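# Reseat the overhanging top reel on its stack

## Task

Move the top reel, which currently sticks out past the edge of the stack, back so it sits centred on top of the stack, lying flat with its label facing upward, and then release it.

## Robot and tools

Robot: two arms named left_arm and right_arm, each with 7 joints and a parallel gripper. The names are labels only and do not match sides of a camera image. Scene frame: origin on the table surface midway between the arms, +x pointing out over the table, +z up, and left_arm on the +y side. Positions are in metres.

execute_actions takes "actions", a list holding at most one item, and an optional "pictures" boolean. An empty list commands nothing and just reports the state, with pictures. An item with "rows" is a motion of 4 to 15 control steps (each 1/30 s, default 15 if "steps" is omitted). Row k is used on step k and the final row repeats if there are fewer rows than steps. An item with only "steps" (1 to 300) is a wait that sends no command. A refused call does nothing.

Each row has exactly 18 numbers, every one in [-1, 1], always covering both arms: left_arm first (7 joint numbers, gripper position, gripper speed), then right_arm in the same 9-number order. Joint order: waist, shoulder, upper arm roll, elbow, forearm roll, wrist pitch, wrist roll.

The 7 joint numbers are offsets, not poses. They are measured from the joint angles printed in the latest result that listed them (before any such result exists, and for later calls inside one reply, from where the arm stands when the action begins). They are not relative to the previous row. Scale: 1.0 equals 0.9985 rad for the first four joints and 0.8765 rad for forearm roll, wrist pitch and wrist roll. So a row of all zeros is not a hold: it pulls the arm back to the reference angles. Stated joint ranges in rad: waist, upper arm roll, forearm roll and wrist roll ±69.115; shoulder ±2.250; elbow ±2.580; wrist pitch ±2.100. The true end may differ by up to 0.013 rad either way. Asking for more than 0.013 rad beyond a stated end gets the call refused; a target past the real end is clipped there, and the result may then print "joint sent to its limit" (possibly about an earlier action). Absence of that line proves nothing.

Gripper numbers are absolute, not offsets. Position: +1 is fully open (85 mm gap), 0 is roughly 41 mm, the pads touch near -0.8, and -1 closes until blocked. Speed: -1 is about 20 mm/s, 0 about 85, +1 about 150. Grip force is not settable; a full close gives roughly 190 to 235 N per pad, a bit more on wide items. To hold firmly, send -1 and keep sending it. For a gentle hold, open first, then command a position just under the object width; every extra millimetre squeezes harder. To release, command a position wider than the object. To leave a gripper unchanged, repeat its previous two numbers, since 0 is itself a command. Fingers stay put once stopped until the position number changes by 0.01 or more, but re-close by themselves (no further than commanded) if the object slips, gives, or is lost. Closing pushes the fingertips about 13 mm further from the arm, so keep that much clearance over surfaces.

Motion limits: joints are speed- and acceleration-limited and arrive together; a reversal stops them together. Each step, a joint target is held within 0.304 rad (first four joints) or 0.266 rad (last three) of the measured angle, and targets are scaled back if they would put the gripper more than 70 mm from its measured spot. Big moves may be unfinished when a result arrives. The last 4 steps of each action run after the result is taken, and arms keep heading for the last target while the next call is prepared, until they settle or a step is HELD.

Result lines: per-arm end_effector_position (the point between closed pads; fingertips extend about 19 mm beyond when closed, 6 mm when open) and end_effector_quat_wxyz, both in the scene frame; printed position can be off, especially at long reach. Fingers point along the gripper's +z and close along its y. Joint positions (rad) and Joint velocities (rad/s), one block per arm. position_measured_pct is about 50 - 50 x position: 0 means fully open; stopping below about 90 short of the command means something is held or blocking; about 90 or above means the pads met on nothing or something very thin. "joint command not followed": a clearance check altered joint targets; the rest of the row still ran. HELD marks steps where a row was partly or wholly not sent. Joint torques carry per-arm offsets and noise. MOTOR HOT appears from 60 °C; at 75 °C an OVER-TEMPERATURE FAULT makes that arm go limp and sag until cooled, so avoid holding loads for long.

Load limits (N m): waist, shoulder, upper arm roll, elbow 51.3; forearm roll, wrist pitch, wrist roll 32.3; a carried object's weight counts. Reaching one causes a TORQUE FAULT: that arm halts 10 s and the remainder of the call is dropped.

Avoid: knocking anything off the table (task fails), dropping or slamming the reel, hard pushes, and arms colliding or pressing on each other. Brief outside tugs on held or loose items can happen.

Cameras: cam_high, cam_low, cam_left_wrist, cam_right_wrist, each 504x504. zoom_image takes "camera" and "region" [x0, y0, x1, y1] in pixels (origin top-left, at most 504 per side) and returns a finer view of that camera's latest image.

finished_scene takes "scene", the current scene number; it ends that scene irreversibly and reports whether the goal held. Call it only after the reel is flat, centred, label up, and released.

Each tool is called after "Call:" as name(argument=value, ...), one argument or row to a line, values as JSON.

## Session

Call:
execute_actions(
  actions=[],
)

Scene clock: 0.00 s of 4200.00 s.
left_arm: end_effector_position=(+0.3505, +0.7076, +0.3036) position_measured_pct=0.0 end_effector_quat_wxyz=(-0.128, +0.158, +0.944, +0.259) | right_arm: end_effector_position=(+0.0721, -0.1063, +0.3632) position_measured_pct=0.0 end_effector_quat_wxyz=(+0.090, -0.274, +0.931, -0.225)
Joint positions: left_arm=[-0.692  0.463  0.084  1.429 -0.659  1.245  1.036] | right_arm=[-1.764  0.07   0.086  1.714  0.182  1.809  0.305]
Joint velocities: left_arm=[-0.    -0.     0.     0.    -0.     0.001 -0.   ] | right_arm=[ 0.  0.  0. -0. -0.  0.  0.]
Joint torques (N m, as the joint torque sensors report them, + toward a larger angle): no reading
Motor temperatures (°C, as the motors report them): left_arm=[34 34 30 32 38 39 43] | right_arm=[31 34 30 32 39 45 45]

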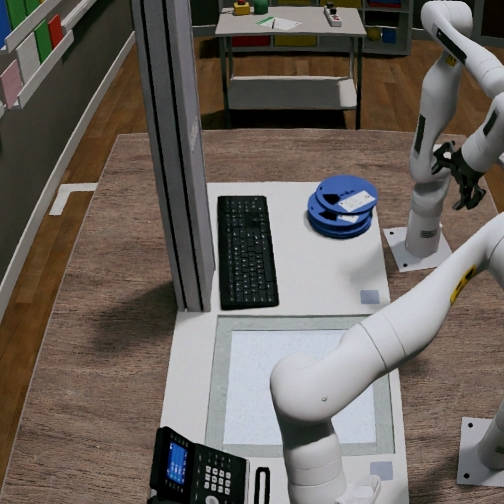

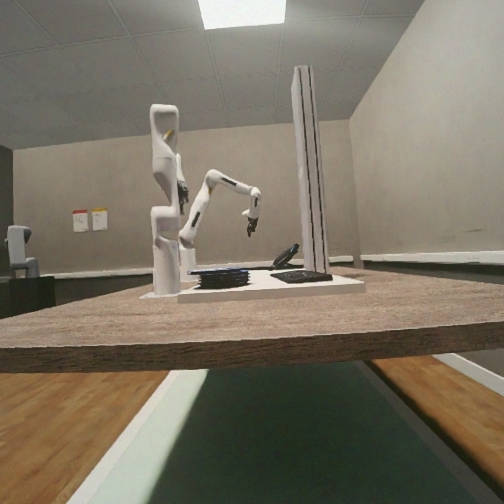

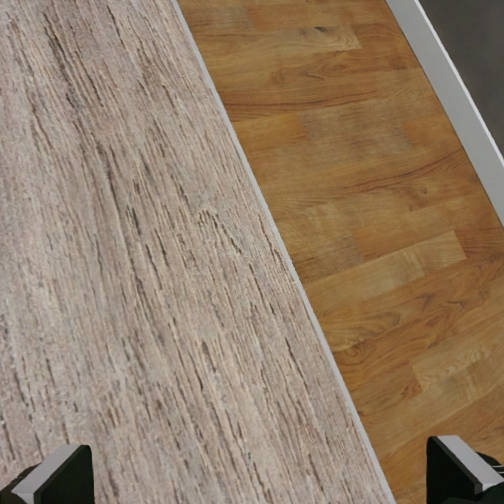

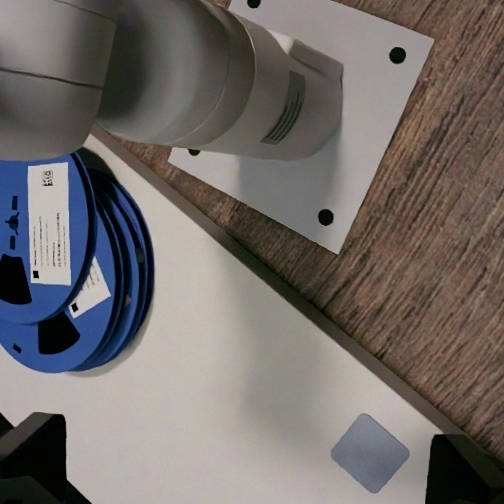

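Call:
zoom_image(
  camera="cam_high",
  region=[280, 150, 420, 270],
)

Call:
zoom_image(
  camera="cam_low",
  region=[140, 240, 280, 310],
)

Region (280, 150, 420, 270) of cam_high's 504x504 image, scaled by 3.600, with more detail than that image has; it fills the top 432 rows of this view, and the rest is white.

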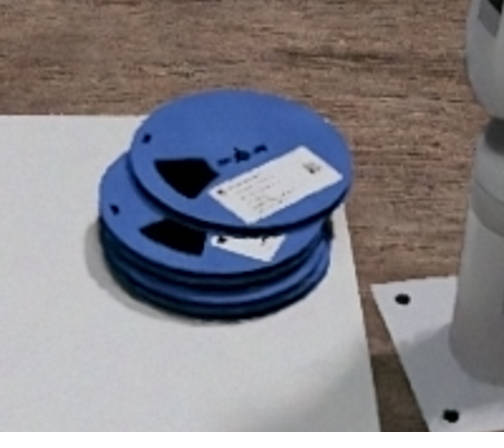

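Region (140, 240, 280, 310) of cam_low's 504x504 image, scaled by 3.600, with more detail than that image has.

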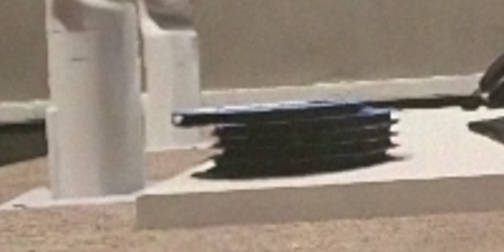

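Call:
execute_actions(
  actions=[
    {"rows":[[0,0,0,0,0,0,0,1,0, 1,-0.167,-0.086,0.109,-0.208,-0.45,0,1,0]],"steps":15},
  ],
)

Call:
execute_actions(
  actions=[
    {"steps":30},
  ],
)

Scene clock: 1.17 s of 4200.00 s.
left_arm: end_effector_position=(+0.3505, +0.7076, +0.3036) position_measured_pct=0.0 end_effector_quat_wxyz=(-0.128, +0.158, +0.944, +0.259) | right_arm: end_effector_position=(+0.0801, -0.0848, +0.3445) position_measured_pct=0.0 end_effector_quat_wxyz=(+0.011, -0.172, +0.981, -0.085)
Joint positions: left_arm=[-0.692  0.463  0.084  1.429 -0.659  1.245  1.036] | right_arm=[-1.467 -0.053  0.022  1.795  0.046  1.564  0.305]
Joint velocities: left_arm=[ 0.     0.    -0.     0.     0.001  0.     0.   ] | right_arm=[ 1.274 -0.289 -0.169  0.209 -0.359 -0.986 -0.   ]
Joint torques (N m, as the joint torque sensors report them, + toward a larger angle): left_arm=[ -0.02 -18.55  -0.06  -9.37  -1.71   0.71   0.15] | right_arm=[ 0.88 -6.13  0.09 -8.36 -0.01  0.71  0.09]
Motor temperatures (°C, as the motors report them): left_arm=[34 34 30 32 38 39 43] | right_arm=[31 34 30 32 39 45 45]
Steps of this call (steps 1 to 24: nothing new was sent; steps 25 to 35: the first 11 steps of this action). Readings (joint positions | what the end effector reports):
25: left_arm=[-0.692 0.463 0.084 1.429 -0.659 1.245 1.036] | right_arm=[-1.762 0.069 0.086 1.715 0.181 1.808 0.305] | left_arm position_measured_pct=0.0 | right_arm position_measured_pct=0.0
26: left_arm=[-0.692 0.463 0.084 1.429 -0.659 1.245 1.036] | right_arm=[-1.754 0.066 0.084 1.717 0.178 1.803 0.305] | left_arm position_measured_pct=0.0 | right_arm position_measured_pct=0.0
28: left_arm=[-0.692 0.463 0.084 1.429 -0.659 1.245 1.036] | right_arm=[-1.723 0.049 0.076 1.727 0.162 1.780 0.305] | left_arm position_measured_pct=0.0 | right_arm position_measured_pct=0.0
32: left_arm=[-0.692 0.463 0.084 1.429 -0.659 1.245 1.036] | right_arm=[-1.597 -0.014 0.044 1.767 0.094 1.674 0.305] | left_arm position_measured_pct=0.0 | right_arm position_measured_pct=0.0
35: the state above

Scene clock: 2.17 s of 4200.00 s.
left_arm: end_effector_position=(+0.3505, +0.7076, +0.3036) position_measured_pct=0.0 end_effector_quat_wxyz=(-0.128, +0.158, +0.944, +0.259) | right_arm: end_effector_position=(+0.2315, -0.1211, +0.3435) position_measured_pct=0.0 end_effector_quat_wxyz=(-0.000, +0.167, +0.986, +0.000)
Joint positions: left_arm=[-0.692  0.463  0.084  1.429 -0.659  1.245  1.036] | right_arm=[-0.766 -0.096  0.     1.823 -0.001  1.415  0.305]
Joint velocities: left_arm=[-0.     0.001  0.     0.     0.001  0.     0.001] | right_arm=[ 0.011  0.001 -0.    -0.     0.    -0.001  0.   ]
Joint torques (N m, as the joint torque sensors report them, + toward a larger angle): left_arm=[ -0.33 -18.83   0.13  -9.32  -1.68   0.67   0.06] | right_arm=[ 1.22 -6.65 -0.5  -9.13  0.23  0.2   0.21]
Motor temperatures (°C, as the motors report them): left_arm=[34 34 30 32 38 39 43] | right_arm=[31 34 30 32 39 45 45]
Kept back: nothing.
Steps of this call (steps 1 to 4: the last 4 steps of your previous action; steps 5 to 30: the robot went on to your last target). Readings (joint positions | what the end effector reports):
1: left_arm=[-0.692 0.463 0.084 1.429 -0.659 1.245 1.036] | right_arm=[-1.425 -0.061 0.017 1.801 0.035 1.534 0.305] | left_arm position_measured_pct=0.0 | right_arm position_measured_pct=0.0
2: left_arm=[-0.692 0.463 0.084 1.429 -0.659 1.245 1.036] | right_arm=[-1.382 -0.068 0.013 1.806 0.026 1.508 0.305] | left_arm position_measured_pct=0.0 | right_arm position_measured_pct=0.0
4: left_arm=[-0.692 0.463 0.084 1.429 -0.659 1.245 1.036] | right_arm=[-1.296 -0.079 0.007 1.813 0.015 1.470 0.305] | left_arm position_measured_pct=0.0 | right_arm position_measured_pct=0.0
8: left_arm=[-0.692 0.463 0.084 1.429 -0.659 1.245 1.036] | right_arm=[-1.129 -0.089 0.003 1.820 0.005 1.433 0.305] | left_arm position_measured_pct=0.0 | right_arm position_measured_pct=0.0
30: the state above

Call:
execute_actions(
  actions=[
    {"rows":[[0,0,0,0,0,0,0,1,0, 1,0,0,0,0,0,0,1,0]],"steps":15},
  ],
)

Call:
execute_actions(
  actions=[
    {"steps":22},
  ],
  pictures=true,
)

Scene clock: 2.73 s of 4200.00 s.
left_arm: end_effector_position=(+0.3505, +0.7076, +0.3036) position_measured_pct=0.0 end_effector_quat_wxyz=(-0.128, +0.158, +0.944, +0.259) | right_arm: end_effector_position=(+0.2808, -0.1796, +0.3435) position_measured_pct=0.0 end_effector_quat_wxyz=(-0.000, +0.305, +0.953, +0.000)
Joint positions: left_arm=[-0.692  0.463  0.084  1.429 -0.659  1.245  1.036] | right_arm=[-0.484 -0.096  0.     1.823 -0.001  1.414  0.305]
Joint velocities: left_arm=[-0.    -0.001  0.     0.     0.001 -0.     0.001] | right_arm=[ 1.148 -0.     0.002 -0.002 -0.001 -0.     0.   ]
Joint torques (N m, as the joint torque sensors report them, + toward a larger angle): left_arm=[  0.09 -18.87   0.08  -9.51  -1.53   0.6    0.32] | right_arm=[ 0.81 -6.72 -0.27 -8.82  0.29  0.27  0.23]
Motor temperatures (°C, as the motors report them): left_arm=[34 34 30 32 38 39 43] | right_arm=[31 34 30 32 39 45 45]
Steps of this call (steps 1 to 6: the robot went on to your last target; steps 7 to 17: the first 11 steps of this action). Readings (joint positions | what the end effector reports):
7: left_arm=[-0.692 0.463 0.084 1.429 -0.659 1.245 1.036] | right_arm=[-0.764 -0.096 0.000 1.823 -0.001 1.415 0.305] | left_arm position_measured_pct=0.0 | right_arm position_measured_pct=0.0
8: left_arm=[-0.692 0.463 0.084 1.429 -0.659 1.245 1.036] | right_arm=[-0.756 -0.096 -0.001 1.823 -0.001 1.414 0.305] | left_arm position_measured_pct=0.0 | right_arm position_measured_pct=0.0
10: left_arm=[-0.692 0.463 0.084 1.429 -0.659 1.245 1.036] | right_arm=[-0.725 -0.096 -0.001 1.823 -0.001 1.414 0.305] | left_arm position_measured_pct=0.0 | right_arm position_measured_pct=0.0
14: left_arm=[-0.692 0.463 0.084 1.429 -0.659 1.245 1.036] | right_arm=[-0.599 -0.096 -0.001 1.823 -0.001 1.414 0.305] | left_arm position_measured_pct=0.0 | right_arm position_measured_pct=0.0
17: the state above

Scene clock: 3.47 s of 4200.00 s.
left_arm: end_effector_position=(+0.3505, +0.7076, +0.3036) position_measured_pct=0.0 end_effector_quat_wxyz=(-0.128, +0.158, +0.944, +0.259) | right_arm: end_effector_position=(+0.3185, -0.3632, +0.3435) position_measured_pct=0.0 end_effector_quat_wxyz=(+0.000, +0.614, +0.789, +0.000)
Joint positions: left_arm=[-0.692  0.463  0.084  1.429 -0.659  1.245  1.036] | right_arm=[ 0.22  -0.097  0.002  1.823  0.     1.415  0.305]
Joint velocities: left_arm=[ 0.    -0.001 -0.    -0.    -0.001  0.001 -0.   ] | right_arm=[ 0.072 -0.    -0.004  0.    -0.004  0.     0.   ]
Joint torques (N m, as the joint torque sensors report them, + toward a larger angle): left_arm=[ -0.01 -18.36  -0.11  -9.26  -1.55   0.57   0.11] | right_arm=[-0.3  -6.65 -1.19 -9.33 -0.25  0.08  0.15]
Motor temperatures (°C, as the motors report them): left_arm=[34 34 30 32 38 39 43] | right_arm=[31 34 30 32 39 45 45]
Kept back: nothing.
Steps of this call (steps 1 to 4: the last 4 steps of your previous action; steps 5 to 22: the robot went on to your last target). Readings (joint positions | what the end effector reports):
1: left_arm=[-0.692 0.463 0.084 1.429 -0.659 1.245 1.036] | right_arm=[-0.445 -0.096 0.000 1.823 -0.001 1.414 0.305] | left_arm position_measured_pct=0.0 | right_arm position_measured_pct=0.0
2: left_arm=[-0.692 0.463 0.084 1.429 -0.659 1.245 1.036] | right_arm=[-0.406 -0.096 0.000 1.823 -0.001 1.414 0.305] | left_arm position_measured_pct=0.0 | right_arm position_measured_pct=0.0
4: left_arm=[-0.692 0.463 0.084 1.429 -0.659 1.245 1.036] | right_arm=[-0.329 -0.096 0.000 1.823 -0.001 1.414 0.305] | left_arm position_measured_pct=0.0 | right_arm position_measured_pct=0.0
8: left_arm=[-0.692 0.463 0.084 1.429 -0.659 1.245 1.036] | right_arm=[-0.174 -0.096 0.000 1.823 -0.001 1.414 0.305] | left_arm position_measured_pct=0.0 | right_arm position_measured_pct=0.0
22: the state above

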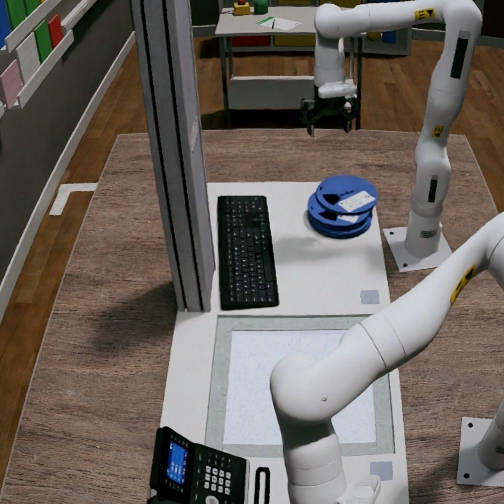

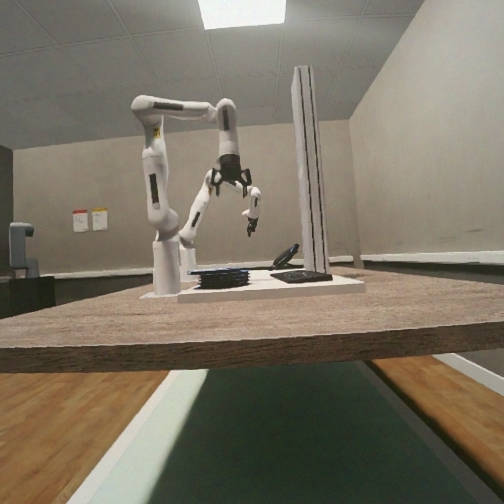

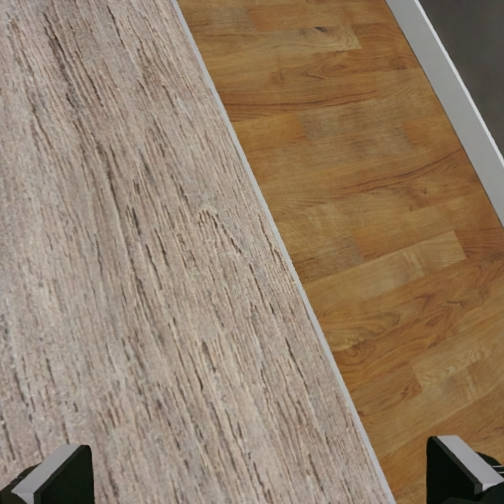

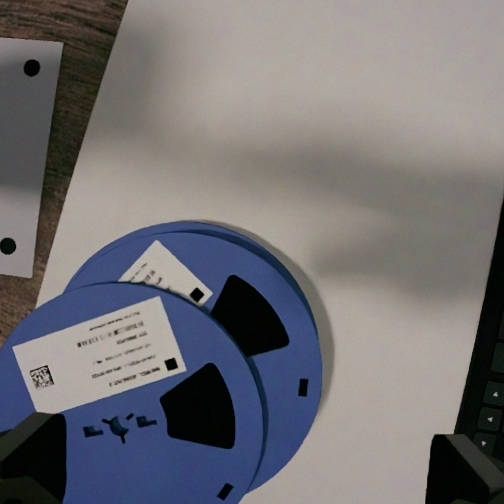

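Call:
execute_actions(
  actions=[
    {"rows":[[0,0,0,0,0,0,0,1,0, 0.83,0.001,-0.002,0.3135,0,-0.3575,-0.056,1,0]],"steps":15},
  ],
)

Call:
execute_actions(
  actions=[
    {"steps":28},
  ],
  pictures=true,
)

Scene clock: 4.17 s of 4200.00 s.
left_arm: end_effector_position=(+0.3505, +0.7076, +0.3036) position_measured_pct=0.0 end_effector_quat_wxyz=(-0.128, +0.158, +0.944, +0.259) | right_arm: end_effector_position=(+0.2817, -0.4269, +0.2830) position_measured_pct=0.0 end_effector_quat_wxyz=(-0.003, +0.725, +0.689, -0.001)
Joint positions: left_arm=[-0.692  0.463  0.084  1.429 -0.659  1.245  1.036] | right_arm=[ 0.49  -0.096 -0.001  2.022 -0.     1.222  0.273]
Joint velocities: left_arm=[ 0.    -0.     0.     0.    -0.002  0.001 -0.   ] | right_arm=[ 1.07   0.006 -0.001  0.546  0.002 -0.578 -0.086]
Joint torques (N m, as the joint torque sensors report them, + toward a larger angle): left_arm=[ -0.37 -18.72  -0.38  -9.43  -1.85   0.93   0.21] | right_arm=[ 0.62 -7.06  0.11 -9.38  0.02  0.08  0.16]
Motor temperatures (°C, as the motors report them): left_arm=[34 34 30 32 38 39 43] | right_arm=[31 34 30 32 39 45 45]
Steps of this call (steps 1 to 10: the robot went on to your last target; steps 11 to 21: the first 11 steps of this action). Readings (joint positions | what the end effector reports):
11: left_arm=[-0.692 0.463 0.084 1.429 -0.659 1.245 1.036] | right_arm=[0.234 -0.097 0.000 1.824 -0.001 1.414 0.305] | left_arm position_measured_pct=0.0 | right_arm position_measured_pct=0.0
12: left_arm=[-0.692 0.463 0.084 1.429 -0.659 1.245 1.036] | right_arm=[0.241 -0.097 -0.001 1.829 -0.001 1.409 0.304] | left_arm position_measured_pct=0.0 | right_arm position_measured_pct=0.0
14: left_arm=[-0.692 0.463 0.084 1.429 -0.659 1.245 1.036] | right_arm=[0.272 -0.097 -0.001 1.856 -0.001 1.385 0.300] | left_arm position_measured_pct=0.0 | right_arm position_measured_pct=0.0
18: left_arm=[-0.692 0.463 0.084 1.429 -0.659 1.245 1.036] | right_arm=[0.388 -0.096 -0.001 1.958 -0.000 1.289 0.283] | left_arm position_measured_pct=0.0 | right_arm position_measured_pct=0.0
21: the state above

Scene clock: 5.10 s of 4200.00 s.
left_arm: end_effector_position=(+0.3505, +0.7076, +0.3036) position_measured_pct=0.0 end_effector_quat_wxyz=(-0.128, +0.158, +0.944, +0.259) | right_arm: end_effector_position=(+0.1833, -0.5242, +0.2500) position_measured_pct=0.0 end_effector_quat_wxyz=(-0.000, +0.891, +0.454, -0.000)
Joint positions: left_arm=[-0.692  0.463  0.084  1.429 -0.659  1.245  1.036] | right_arm=[ 1.048 -0.096 -0.     2.136  0.     1.101  0.256]
Joint velocities: left_arm=[-0.    -0.     0.001  0.     0.    -0.    -0.002] | right_arm=[ 0.008 -0.     0.     0.001 -0.     0.     0.   ]
Joint torques (N m, as the joint torque sensors report them, + toward a larger angle): left_arm=[ -0.3  -19.16   0.11  -9.49  -1.4    0.64   0.04] | right_arm=[ 1.53 -6.1  -0.32 -7.99  0.04  0.27  0.18]
Motor temperatures (°C, as the motors report them): left_arm=[34 34 30 32 38 39 43] | right_arm=[31 34 30 32 39 45 45]
Kept back: nothing.
Steps of this call (steps 1 to 4: the last 4 steps of your previous action; steps 5 to 28: the robot went on to your last target). Readings (joint positions | what the end effector reports):
1: left_arm=[-0.692 0.463 0.084 1.429 -0.659 1.245 1.036] | right_arm=[0.526 -0.095 -0.001 2.039 -0.000 1.204 0.271] | left_arm position_measured_pct=0.0 | right_arm position_measured_pct=0.0
2: left_arm=[-0.692 0.463 0.084 1.429 -0.659 1.245 1.036] | right_arm=[0.563 -0.095 -0.000 2.054 -0.000 1.187 0.268] | left_arm position_measured_pct=0.0 | right_arm position_measured_pct=0.0
4: left_arm=[-0.692 0.463 0.084 1.429 -0.659 1.245 1.036] | right_arm=[0.640 -0.095 -0.000 2.079 -0.000 1.161 0.264] | left_arm position_measured_pct=0.0 | right_arm position_measured_pct=0.0
8: left_arm=[-0.692 0.463 0.084 1.429 -0.659 1.245 1.036] | right_arm=[0.801 -0.095 -0.000 2.112 0.000 1.126 0.259] | left_arm position_measured_pct=0.0 | right_arm position_measured_pct=0.0
28: the state above

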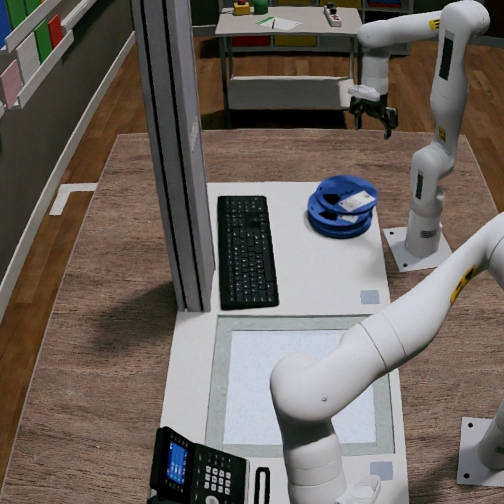

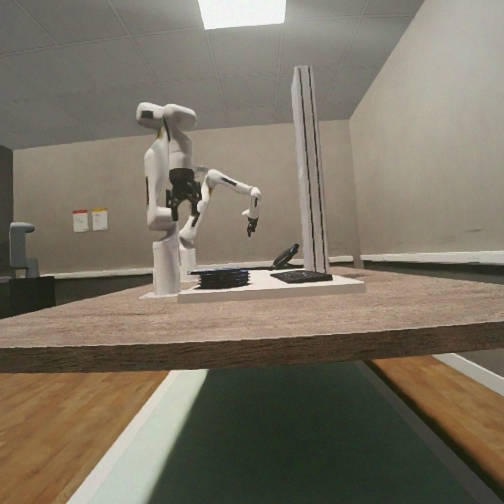

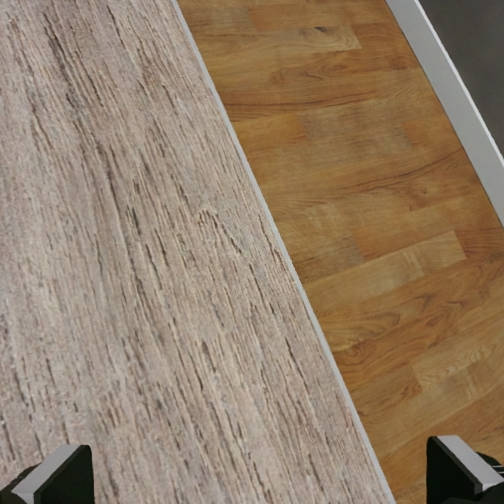

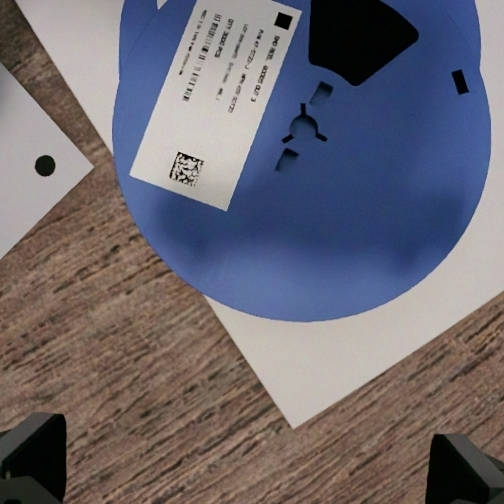

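Call:
execute_actions(
  actions=[
    {"rows":[[0,0,0,0,0,0,0,1,0, 0.022,0.3371,0,0.2407,0,-0.6575,0.024,1,0]],"steps":15},
  ],
)

Call:
execute_actions(
  actions=[
    {"steps":25},
  ],
  pictures=true,
)

Scene clock: 6.37 s of 4200.00 s.
left_arm: end_effector_position=(+0.3505, +0.7076, +0.3036) position_measured_pct=0.0 end_effector_quat_wxyz=(-0.128, +0.158, +0.944, +0.259) | right_arm: end_effector_position=(+0.1628, -0.5043, +0.1547) position_measured_pct=0.0 end_effector_quat_wxyz=(-0.076, +0.888, +0.452, -0.016)
Joint positions: left_arm=[-0.692  0.463  0.084  1.429 -0.659  1.245  1.036] | right_arm=[ 1.063  0.135 -0.     2.302  0.     0.86   0.27 ]
Joint velocities: left_arm=[ 0.001 -0.    -0.     0.001 -0.001  0.001 -0.001] | right_arm=[ 0.038  0.673  0.001  0.521  0.001 -1.198  0.046]
Joint torques (N m, as the joint torque sensors report them, + toward a larger angle): left_arm=[  0.19 -18.92  -0.14  -9.26  -1.51   0.65   0.13] | right_arm=[  0.89 -10.38  -0.64  -6.02   0.06   0.33   0.09]
Motor temperatures (°C, as the motors report them): left_arm=[34 34 30 32 38 39 43] | right_arm=[31 34 30 32 39 45 45]
Steps of this call (steps 1 to 27: the robot went on to your last target; steps 28 to 38: the first 11 steps of this action). Readings (joint positions | what the end effector reports):
28: left_arm=[-0.692 0.463 0.084 1.429 -0.659 1.245 1.036] | right_arm=[1.049 -0.094 -0.000 2.137 0.000 1.100 0.256] | left_arm position_measured_pct=0.0 | right_arm position_measured_pct=0.0
29: left_arm=[-0.692 0.463 0.084 1.429 -0.659 1.245 1.036] | right_arm=[1.049 -0.087 -0.000 2.141 0.000 1.096 0.256] | left_arm position_measured_pct=0.0 | right_arm position_measured_pct=0.0
31: left_arm=[-0.692 0.463 0.084 1.429 -0.659 1.245 1.036] | right_arm=[1.051 -0.057 -0.000 2.162 0.000 1.072 0.258] | left_arm position_measured_pct=0.0 | right_arm position_measured_pct=0.0
35: left_arm=[-0.692 0.463 0.084 1.429 -0.659 1.245 1.036] | right_arm=[1.058 0.053 -0.000 2.242 0.000 0.972 0.265] | left_arm position_measured_pct=0.0 | right_arm position_measured_pct=0.0
38: the state above

Scene clock: 7.20 s of 4200.00 s.
left_arm: end_effector_position=(+0.3505, +0.7076, +0.3036) position_measured_pct=0.0 end_effector_quat_wxyz=(-0.128, +0.158, +0.944, +0.259) | right_arm: end_effector_position=(+0.1896, -0.5407, +0.1099) position_measured_pct=0.0 end_effector_quat_wxyz=(-0.000, +0.891, +0.454, -0.000)
Joint positions: left_arm=[-0.692  0.463  0.084  1.429 -0.659  1.245  1.036] | right_arm=[ 1.07   0.241 -0.     2.377  0.     0.525  0.277]
Joint velocities: left_arm=[-0.     0.     0.001 -0.001  0.001  0.    -0.001] | right_arm=[-0.001  0.002  0.    -0.    -0.     0.    -0.   ]
Joint torques (N m, as the joint torque sensors report them, + toward a larger angle): left_arm=[ -0.3  -18.82  -0.12  -9.57  -1.65   0.71   0.27] | right_arm=[ 0.53 -9.49 -0.28 -4.95  0.24 -0.07  0.04]
Motor temperatures (°C, as the motors report them): left_arm=[34 34 30 32 38 39 43] | right_arm=[31 34 30 32 39 45 45]
Kept back: nothing.
Steps of this call (steps 1 to 4: the last 4 steps of your previous action; steps 5 to 25: the robot went on to your last target). Readings (joint positions | what the end effector reports):
1: left_arm=[-0.692 0.463 0.084 1.429 -0.659 1.245 1.036] | right_arm=[1.064 0.156 -0.000 2.318 0.000 0.820 0.271] | left_arm position_measured_pct=0.0 | right_arm position_measured_pct=0.0
2: left_arm=[-0.692 0.463 0.084 1.429 -0.659 1.245 1.036] | right_arm=[1.066 0.173 -0.000 2.331 0.000 0.780 0.273] | left_arm position_measured_pct=0.0 | right_arm position_measured_pct=0.0
4: left_arm=[-0.692 0.463 0.084 1.429 -0.659 1.245 1.036] | right_arm=[1.067 0.199 -0.000 2.350 0.000 0.698 0.274] | left_arm position_measured_pct=0.0 | right_arm position_measured_pct=0.0
8: left_arm=[-0.692 0.463 0.084 1.429 -0.659 1.245 1.036] | right_arm=[1.069 0.232 -0.000 2.373 0.000 0.556 0.276] | left_arm position_measured_pct=0.0 | right_arm position_measured_pct=0.0
25: the state above

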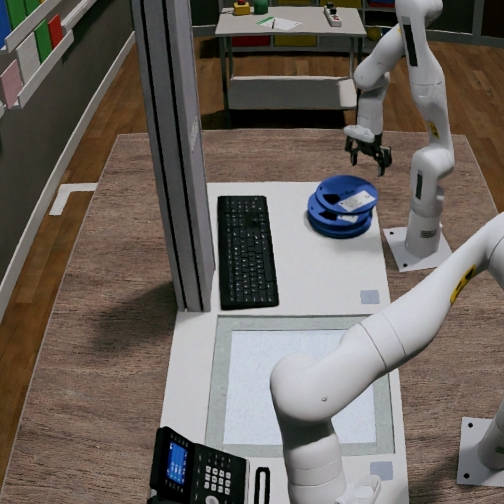

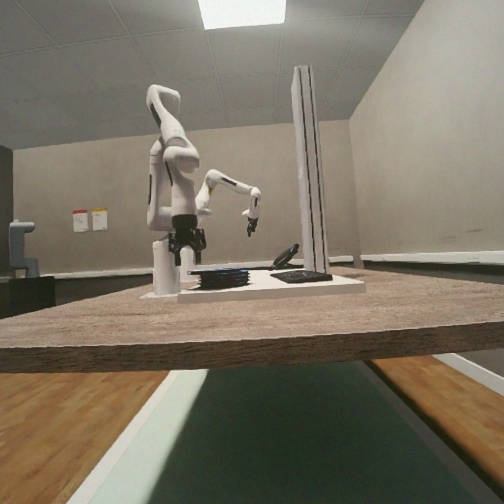

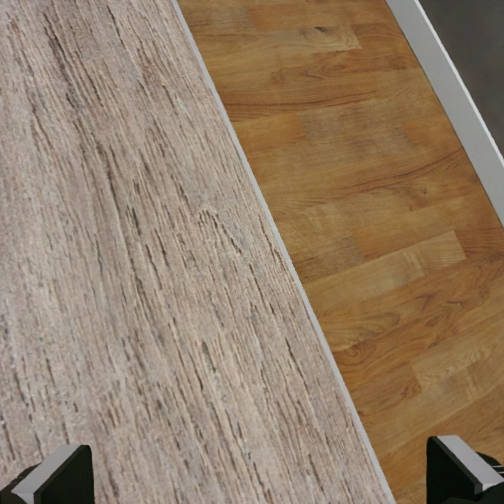

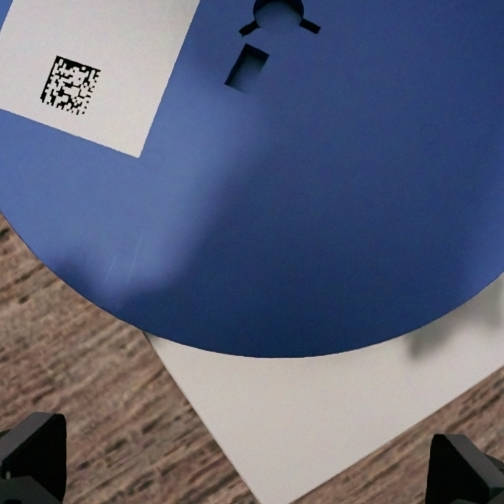

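Call:
zoom_image(
  camera="cam_low",
  region=[150, 220, 270, 310],
)

Region (150, 220, 270, 310) of cam_low's 504x504 image, scaled by 4.200, with more detail than that image has; it fills the top 378 rows of this view, and the rest is white.

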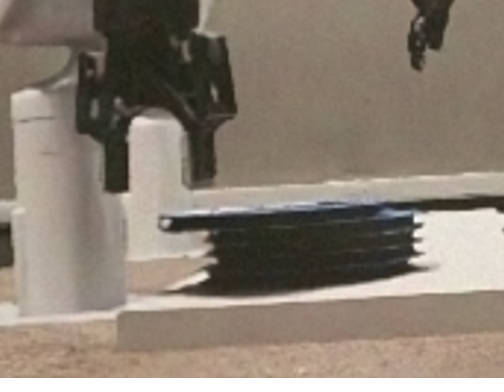

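Call:
execute_actions(
  actions=[
    {"rows":[[0,0,0,0,0,0,0,1,0, 0,0.0842,0,0.0364,0,-0.1388,0,1,0]],"steps":15},
  ],
)

Call:
execute_actions(
  actions=[
    {"steps":12},
  ],
  pictures=true,
)

Call:
zoom_image(
  camera="cam_low",
  region=[150, 220, 270, 310],
)

Scene clock: 7.83 s of 4200.00 s.
left_arm: end_effector_position=(+0.3505, +0.7076, +0.3036) position_measured_pct=0.0 end_effector_quat_wxyz=(-0.128, +0.158, +0.944, +0.259) | right_arm: end_effector_position=(+0.1904, -0.5417, +0.0841) position_measured_pct=0.0 end_effector_quat_wxyz=(+0.002, +0.891, +0.454, +0.000)
Joint positions: left_arm=[-0.692  0.463  0.084  1.429 -0.659  1.245  1.036] | right_arm=[ 1.07   0.322 -0.     2.412  0.     0.404  0.277]
Joint velocities: left_arm=[-0.  0.  0. -0.  0. -0.  0.] | right_arm=[-0.001  0.03   0.     0.006 -0.    -0.015  0.   ]
Joint torques (N m, as the joint torque sensors report them, + toward a larger angle): left_arm=[ -0.14 -19.06  -0.07  -9.53  -1.44   0.62   0.12] | right_arm=[ 0.79 -9.98 -0.34 -3.6   0.34  0.17  0.19]
Motor temperatures (°C, as the motors report them): left_arm=[34 34 30 32 38 39 43] | right_arm=[31 34 30 32 39 45 45]
Steps of this call (steps 1 to 8: the robot went on to your last target; steps 9 to 19: the first 11 steps of this action). Readings (joint positions | what the end effector reports):
9: left_arm=[-0.692 0.463 0.084 1.429 -0.659 1.245 1.036] | right_arm=[1.070 0.243 -0.000 2.377 0.000 0.524 0.277] | left_arm position_measured_pct=0.0 | right_arm position_measured_pct=0.0
10: left_arm=[-0.692 0.463 0.084 1.429 -0.659 1.245 1.036] | right_arm=[1.070 0.250 -0.000 2.379 0.000 0.516 0.277] | left_arm position_measured_pct=0.0 | right_arm position_measured_pct=0.0
12: left_arm=[-0.692 0.463 0.084 1.429 -0.659 1.245 1.036] | right_arm=[1.070 0.280 -0.000 2.391 0.000 0.478 0.277] | left_arm position_measured_pct=0.0 | right_arm position_measured_pct=0.0
16: left_arm=[-0.692 0.463 0.084 1.429 -0.659 1.245 1.036] | right_arm=[1.070 0.318 -0.000 2.411 0.000 0.410 0.277] | left_arm position_measured_pct=0.0 | right_arm position_measured_pct=0.0
19: the state above

Scene clock: 8.23 s of 4200.00 s.
left_arm: end_effector_position=(+0.3505, +0.7076, +0.3036) position_measured_pct=0.0 end_effector_quat_wxyz=(-0.128, +0.158, +0.944, +0.259) | right_arm: end_effector_position=(+0.1900, -0.5411, +0.0832) position_measured_pct=0.0 end_effector_quat_wxyz=(+0.000, +0.891, +0.454, +0.000)
Joint positions: left_arm=[-0.692  0.463  0.084  1.429 -0.659  1.245  1.036] | right_arm=[ 1.07   0.325 -0.     2.413  0.     0.403  0.277]
Joint velocities: left_arm=[ 0.    -0.001  0.     0.     0.    -0.     0.   ] | right_arm=[ 0.     0.001 -0.    -0.001 -0.     0.    -0.   ]
Joint torques (N m, as the joint torque sensors report them, + toward a larger angle): left_arm=[  0.21 -18.62   0.14  -9.56  -1.43   0.48   0.02] | right_arm=[  0.69 -10.35  -0.18  -3.68   0.06   0.21   0.  ]
Motor temperatures (°C, as the motors report them): left_arm=[34 34 30 32 38 39 43] | right_arm=[31 34 30 32 39 45 45]
Kept back: nothing.
Steps of this call (steps 1 to 4: the last 4 steps of your previous action; steps 5 to 12: the robot went on to your last target). Readings (joint positions | what the end effector reports):
1: left_arm=[-0.692 0.463 0.084 1.429 -0.659 1.245 1.036] | right_arm=[1.070 0.322 -0.000 2.413 0.000 0.404 0.277] | left_arm position_measured_pct=0.0 | right_arm position_measured_pct=0.0
2: left_arm=[-0.692 0.463 0.084 1.429 -0.659 1.245 1.036] | right_arm=[1.070 0.323 -0.000 2.413 0.000 0.403 0.277] | left_arm position_measured_pct=0.0 | right_arm position_measured_pct=0.0
4: left_arm=[-0.692 0.463 0.084 1.429 -0.659 1.245 1.036] | right_arm=[1.070 0.324 -0.000 2.413 0.000 0.403 0.277] | left_arm position_measured_pct=0.0 | right_arm position_measured_pct=0.0
8: left_arm=[-0.692 0.463 0.084 1.429 -0.659 1.245 1.036] | right_arm=[1.070 0.325 -0.000 2.413 0.000 0.403 0.277] | left_arm position_measured_pct=0.0 | right_arm position_measured_pct=0.0
12: the state above

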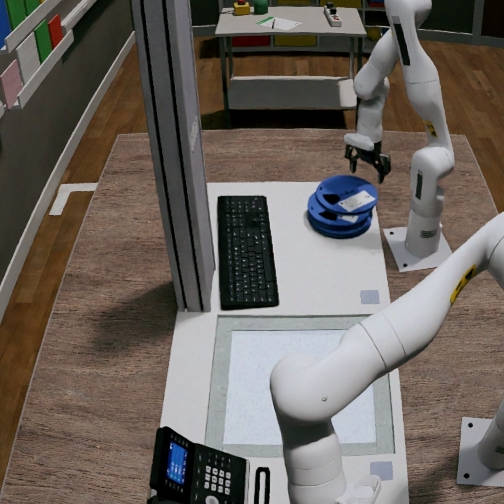

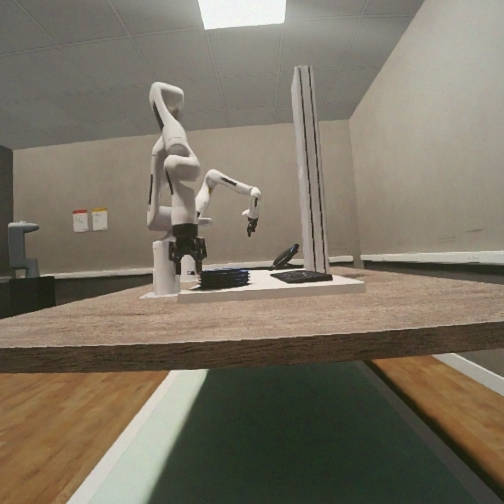

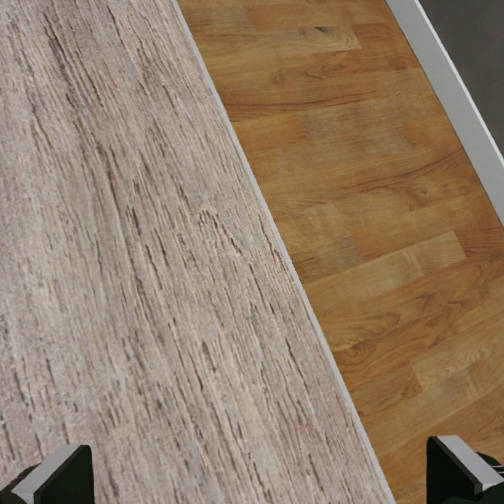

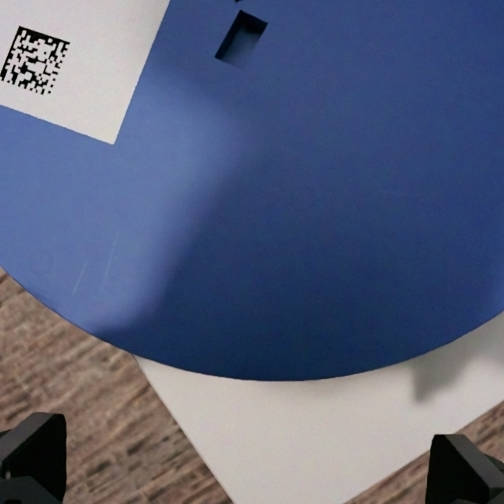

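Region (150, 220, 270, 310) of cam_low's 504x504 image, scaled by 4.200, with more detail than that image has; it fills the top 378 rows of this view, and the rest is white.

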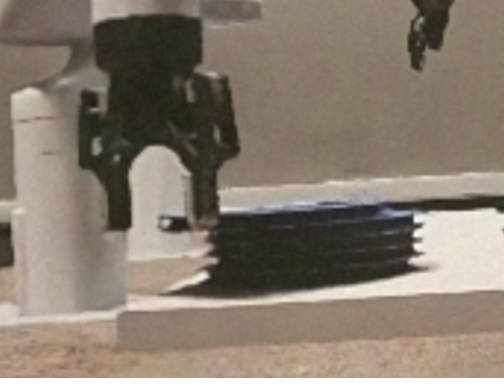

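Call:
execute_actions(
  actions=[
    {"rows":[[0,0,0,0,0,0,0,1,0,-0.008,-0.001,0,0.002,0,-0.001,-0.009,1,0],[0,0,0,0,0,0,0,1,0,-0.016,-0.002,0,0.004,0,-0.002,-0.018,1,0],[0,0,0,0,0,0,0,1,0,-0.024,-0.003,0,0.006,0,-0.003,-0.027,1,0],[0,0,0,0,0,0,0,1,0,-0.032,-0.0035,0,0.0075,0,-0.0045,-0.036,1,0],[0,0,0,0,0,0,0,1,0,-0.040,-0.0045,0,0.009,0,-0.0055,-0.045,1,0],[0,0,0,0,0,0,0,1,0,-0.048,-0.0053,0,0.011,0,-0.0066,-0.055,1,0],[0,0,0,0,0,0,0,1,0,-0.056,-0.006,0,0.013,0,-0.0077,-0.064,1,0],[0,0,0,0,0,0,0,1,0,-0.064,-0.007,0,0.015,0,-0.0088,-0.073,1,0],[0,0,0,0,0,0,0,1,0,-0.071,-0.008,0,0.0165,0,-0.0098,-0.081,1,0],[0,0,0,0,0,0,0,1,0,-0.078,-0.0086,0,0.018,0,-0.0107,-0.089,1,0],[0,0,0,0,0,0,0,1,0,-0.086,-0.0095,0,0.020,0,-0.0118,-0.098,1,0],[0,0,0,0,0,0,0,1,0,-0.095,-0.0105,0,0.022,0,-0.013,-0.108,1,0],[0,0,0,0,0,0,0,1,0,-0.105,-0.0115,0,0.024,0,-0.0144,-0.120,1,0],[0,0,0,0,0,0,0,1,0,-0.115,-0.0127,0,0.0265,0,-0.0158,-0.131,1,0],[0,0,0,0,0,0,0,1,0,-0.1244,-0.0137,0,0.0287,0,-0.0171,-0.1417,1,0]],"steps":15},
  ],
)

Call:
execute_actions(
  actions=[
    {"steps":15},
  ],
  pictures=true,
)

Scene clock: 9.00 s of 4200.00 s.
left_arm: end_effector_position=(+0.3505, +0.7076, +0.3036) position_measured_pct=0.0 end_effector_quat_wxyz=(-0.128, +0.158, +0.944, +0.259) | right_arm: end_effector_position=(+0.2003, -0.5279, +0.0832) position_measured_pct=0.0 end_effector_quat_wxyz=(+0.000, +0.891, +0.454, +0.000)
Joint positions: left_arm=[-0.692  0.463  0.084  1.429 -0.659  1.245  1.036] | right_arm=[ 1.005  0.318 -0.     2.428  0.     0.396  0.213]
Joint velocities: left_arm=[ 0.     0.001 -0.    -0.     0.001  0.002 -0.   ] | right_arm=[-0.219 -0.023  0.001  0.052  0.    -0.027 -0.225]
Joint torques (N m, as the joint torque sensors report them, + toward a larger angle): left_arm=[  0.31 -18.96   0.22  -9.67  -1.65   0.78   0.12] | right_arm=[ 0.66 -9.63 -0.27 -4.07  0.08  0.26  0.54]
Motor temperatures (°C, as the motors report them): left_arm=[34 34 30 32 38 39 43] | right_arm=[31 34 30 32 39 45 45]
Steps of this call (steps 1 to 12: the robot went on to your last target; steps 13 to 23: the first 11 steps of this action). Readings (joint positions | what the end effector reports):
13: left_arm=[-0.692 0.463 0.084 1.429 -0.659 1.245 1.036] | right_arm=[1.069 0.325 -0.000 2.413 0.000 0.403 0.276] | left_arm position_measured_pct=0.0 | right_arm position_measured_pct=0.0
14: left_arm=[-0.692 0.463 0.084 1.429 -0.659 1.245 1.036] | right_arm=[1.065 0.324 0.000 2.414 0.000 0.403 0.274] | left_arm position_measured_pct=0.0 | right_arm position_measured_pct=0.0
16: left_arm=[-0.692 0.463 0.084 1.429 -0.659 1.245 1.036] | right_arm=[1.054 0.323 0.000 2.416 0.000 0.402 0.264] | left_arm position_measured_pct=0.0 | right_arm position_measured_pct=0.0
20: left_arm=[-0.692 0.463 0.084 1.429 -0.659 1.245 1.036] | right_arm=[1.027 0.320 -0.000 2.422 0.000 0.398 0.236] | left_arm position_measured_pct=0.0 | right_arm position_measured_pct=0.0
23: the state above

Scene clock: 9.50 s of 4200.00 s.
left_arm: end_effector_position=(+0.3505, +0.7076, +0.3036) position_measured_pct=0.0 end_effector_quat_wxyz=(-0.128, +0.158, +0.944, +0.259) | right_arm: end_effector_position=(+0.2088, -0.5155, +0.0831) position_measured_pct=0.0 end_effector_quat_wxyz=(+0.000, +0.891, +0.453, +0.000)
Joint positions: left_arm=[-0.692  0.463  0.084  1.429 -0.659  1.245  1.036] | right_arm=[ 0.947  0.311 -0.     2.442  0.     0.388  0.152]
Joint velocities: left_arm=[-0.     0.001  0.    -0.    -0.    -0.001  0.   ] | right_arm=[-0.008 -0.     0.    -0.001  0.     0.    -0.001]
Joint torques (N m, as the joint torque sensors report them, + toward a larger angle): left_arm=[  0.06 -18.72  -0.06  -9.44  -1.46   0.65   0.08] | right_arm=[ 1.15 -9.48 -0.16 -3.15  0.15  0.29  0.03]
Motor temperatures (°C, as the motors report them): left_arm=[34 34 30 32 38 39 43] | right_arm=[31 34 30 32 39 45 45]
Kept back: nothing.
Steps of this call (steps 1 to 4: the last 4 steps of your previous action; steps 5 to 15: the robot went on to your last target). Readings (joint positions | what the end effector reports):
1: left_arm=[-0.692 0.463 0.084 1.429 -0.659 1.245 1.036] | right_arm=[0.998 0.317 -0.000 2.430 0.000 0.395 0.205] | left_arm position_measured_pct=0.0 | right_arm position_measured_pct=0.0
2: left_arm=[-0.692 0.463 0.084 1.429 -0.659 1.245 1.036] | right_arm=[0.990 0.316 -0.000 2.431 0.000 0.394 0.198] | left_arm position_measured_pct=0.0 | right_arm position_measured_pct=0.0
4: left_arm=[-0.692 0.463 0.084 1.429 -0.659 1.245 1.036] | right_arm=[0.973 0.314 -0.000 2.435 0.000 0.392 0.181] | left_arm position_measured_pct=0.0 | right_arm position_measured_pct=0.0
8: left_arm=[-0.692 0.463 0.084 1.429 -0.659 1.245 1.036] | right_arm=[0.952 0.312 -0.001 2.441 0.000 0.389 0.156] | left_arm position_measured_pct=0.0 | right_arm position_measured_pct=0.0
15: the state above

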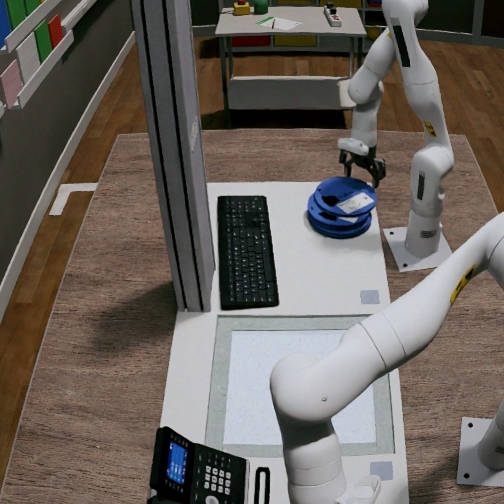

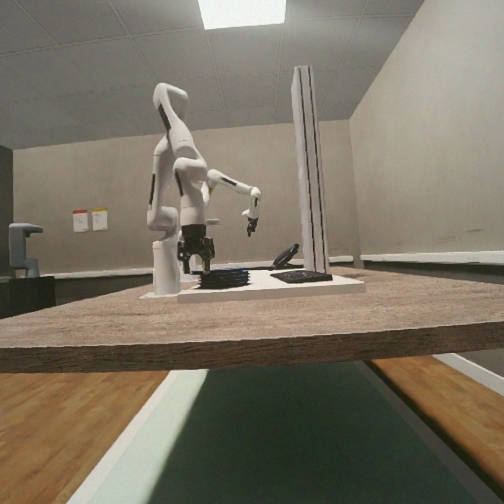

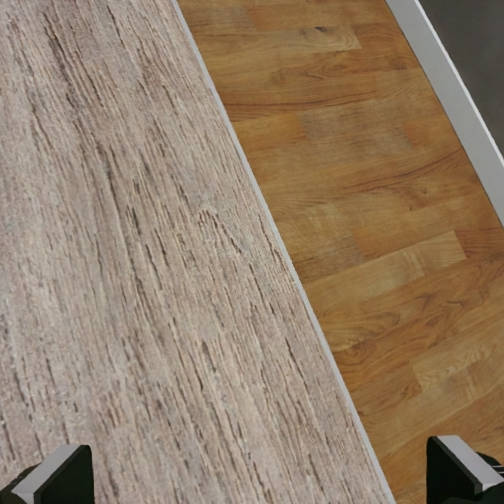

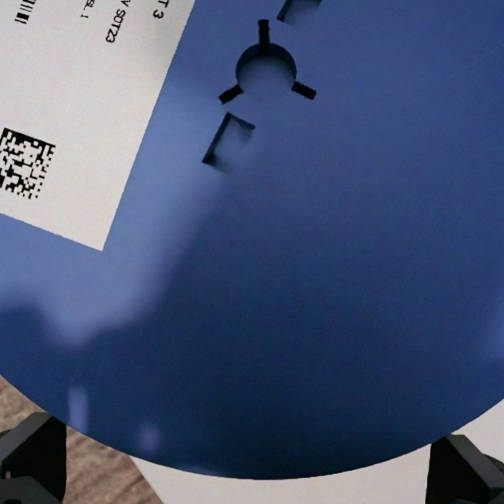

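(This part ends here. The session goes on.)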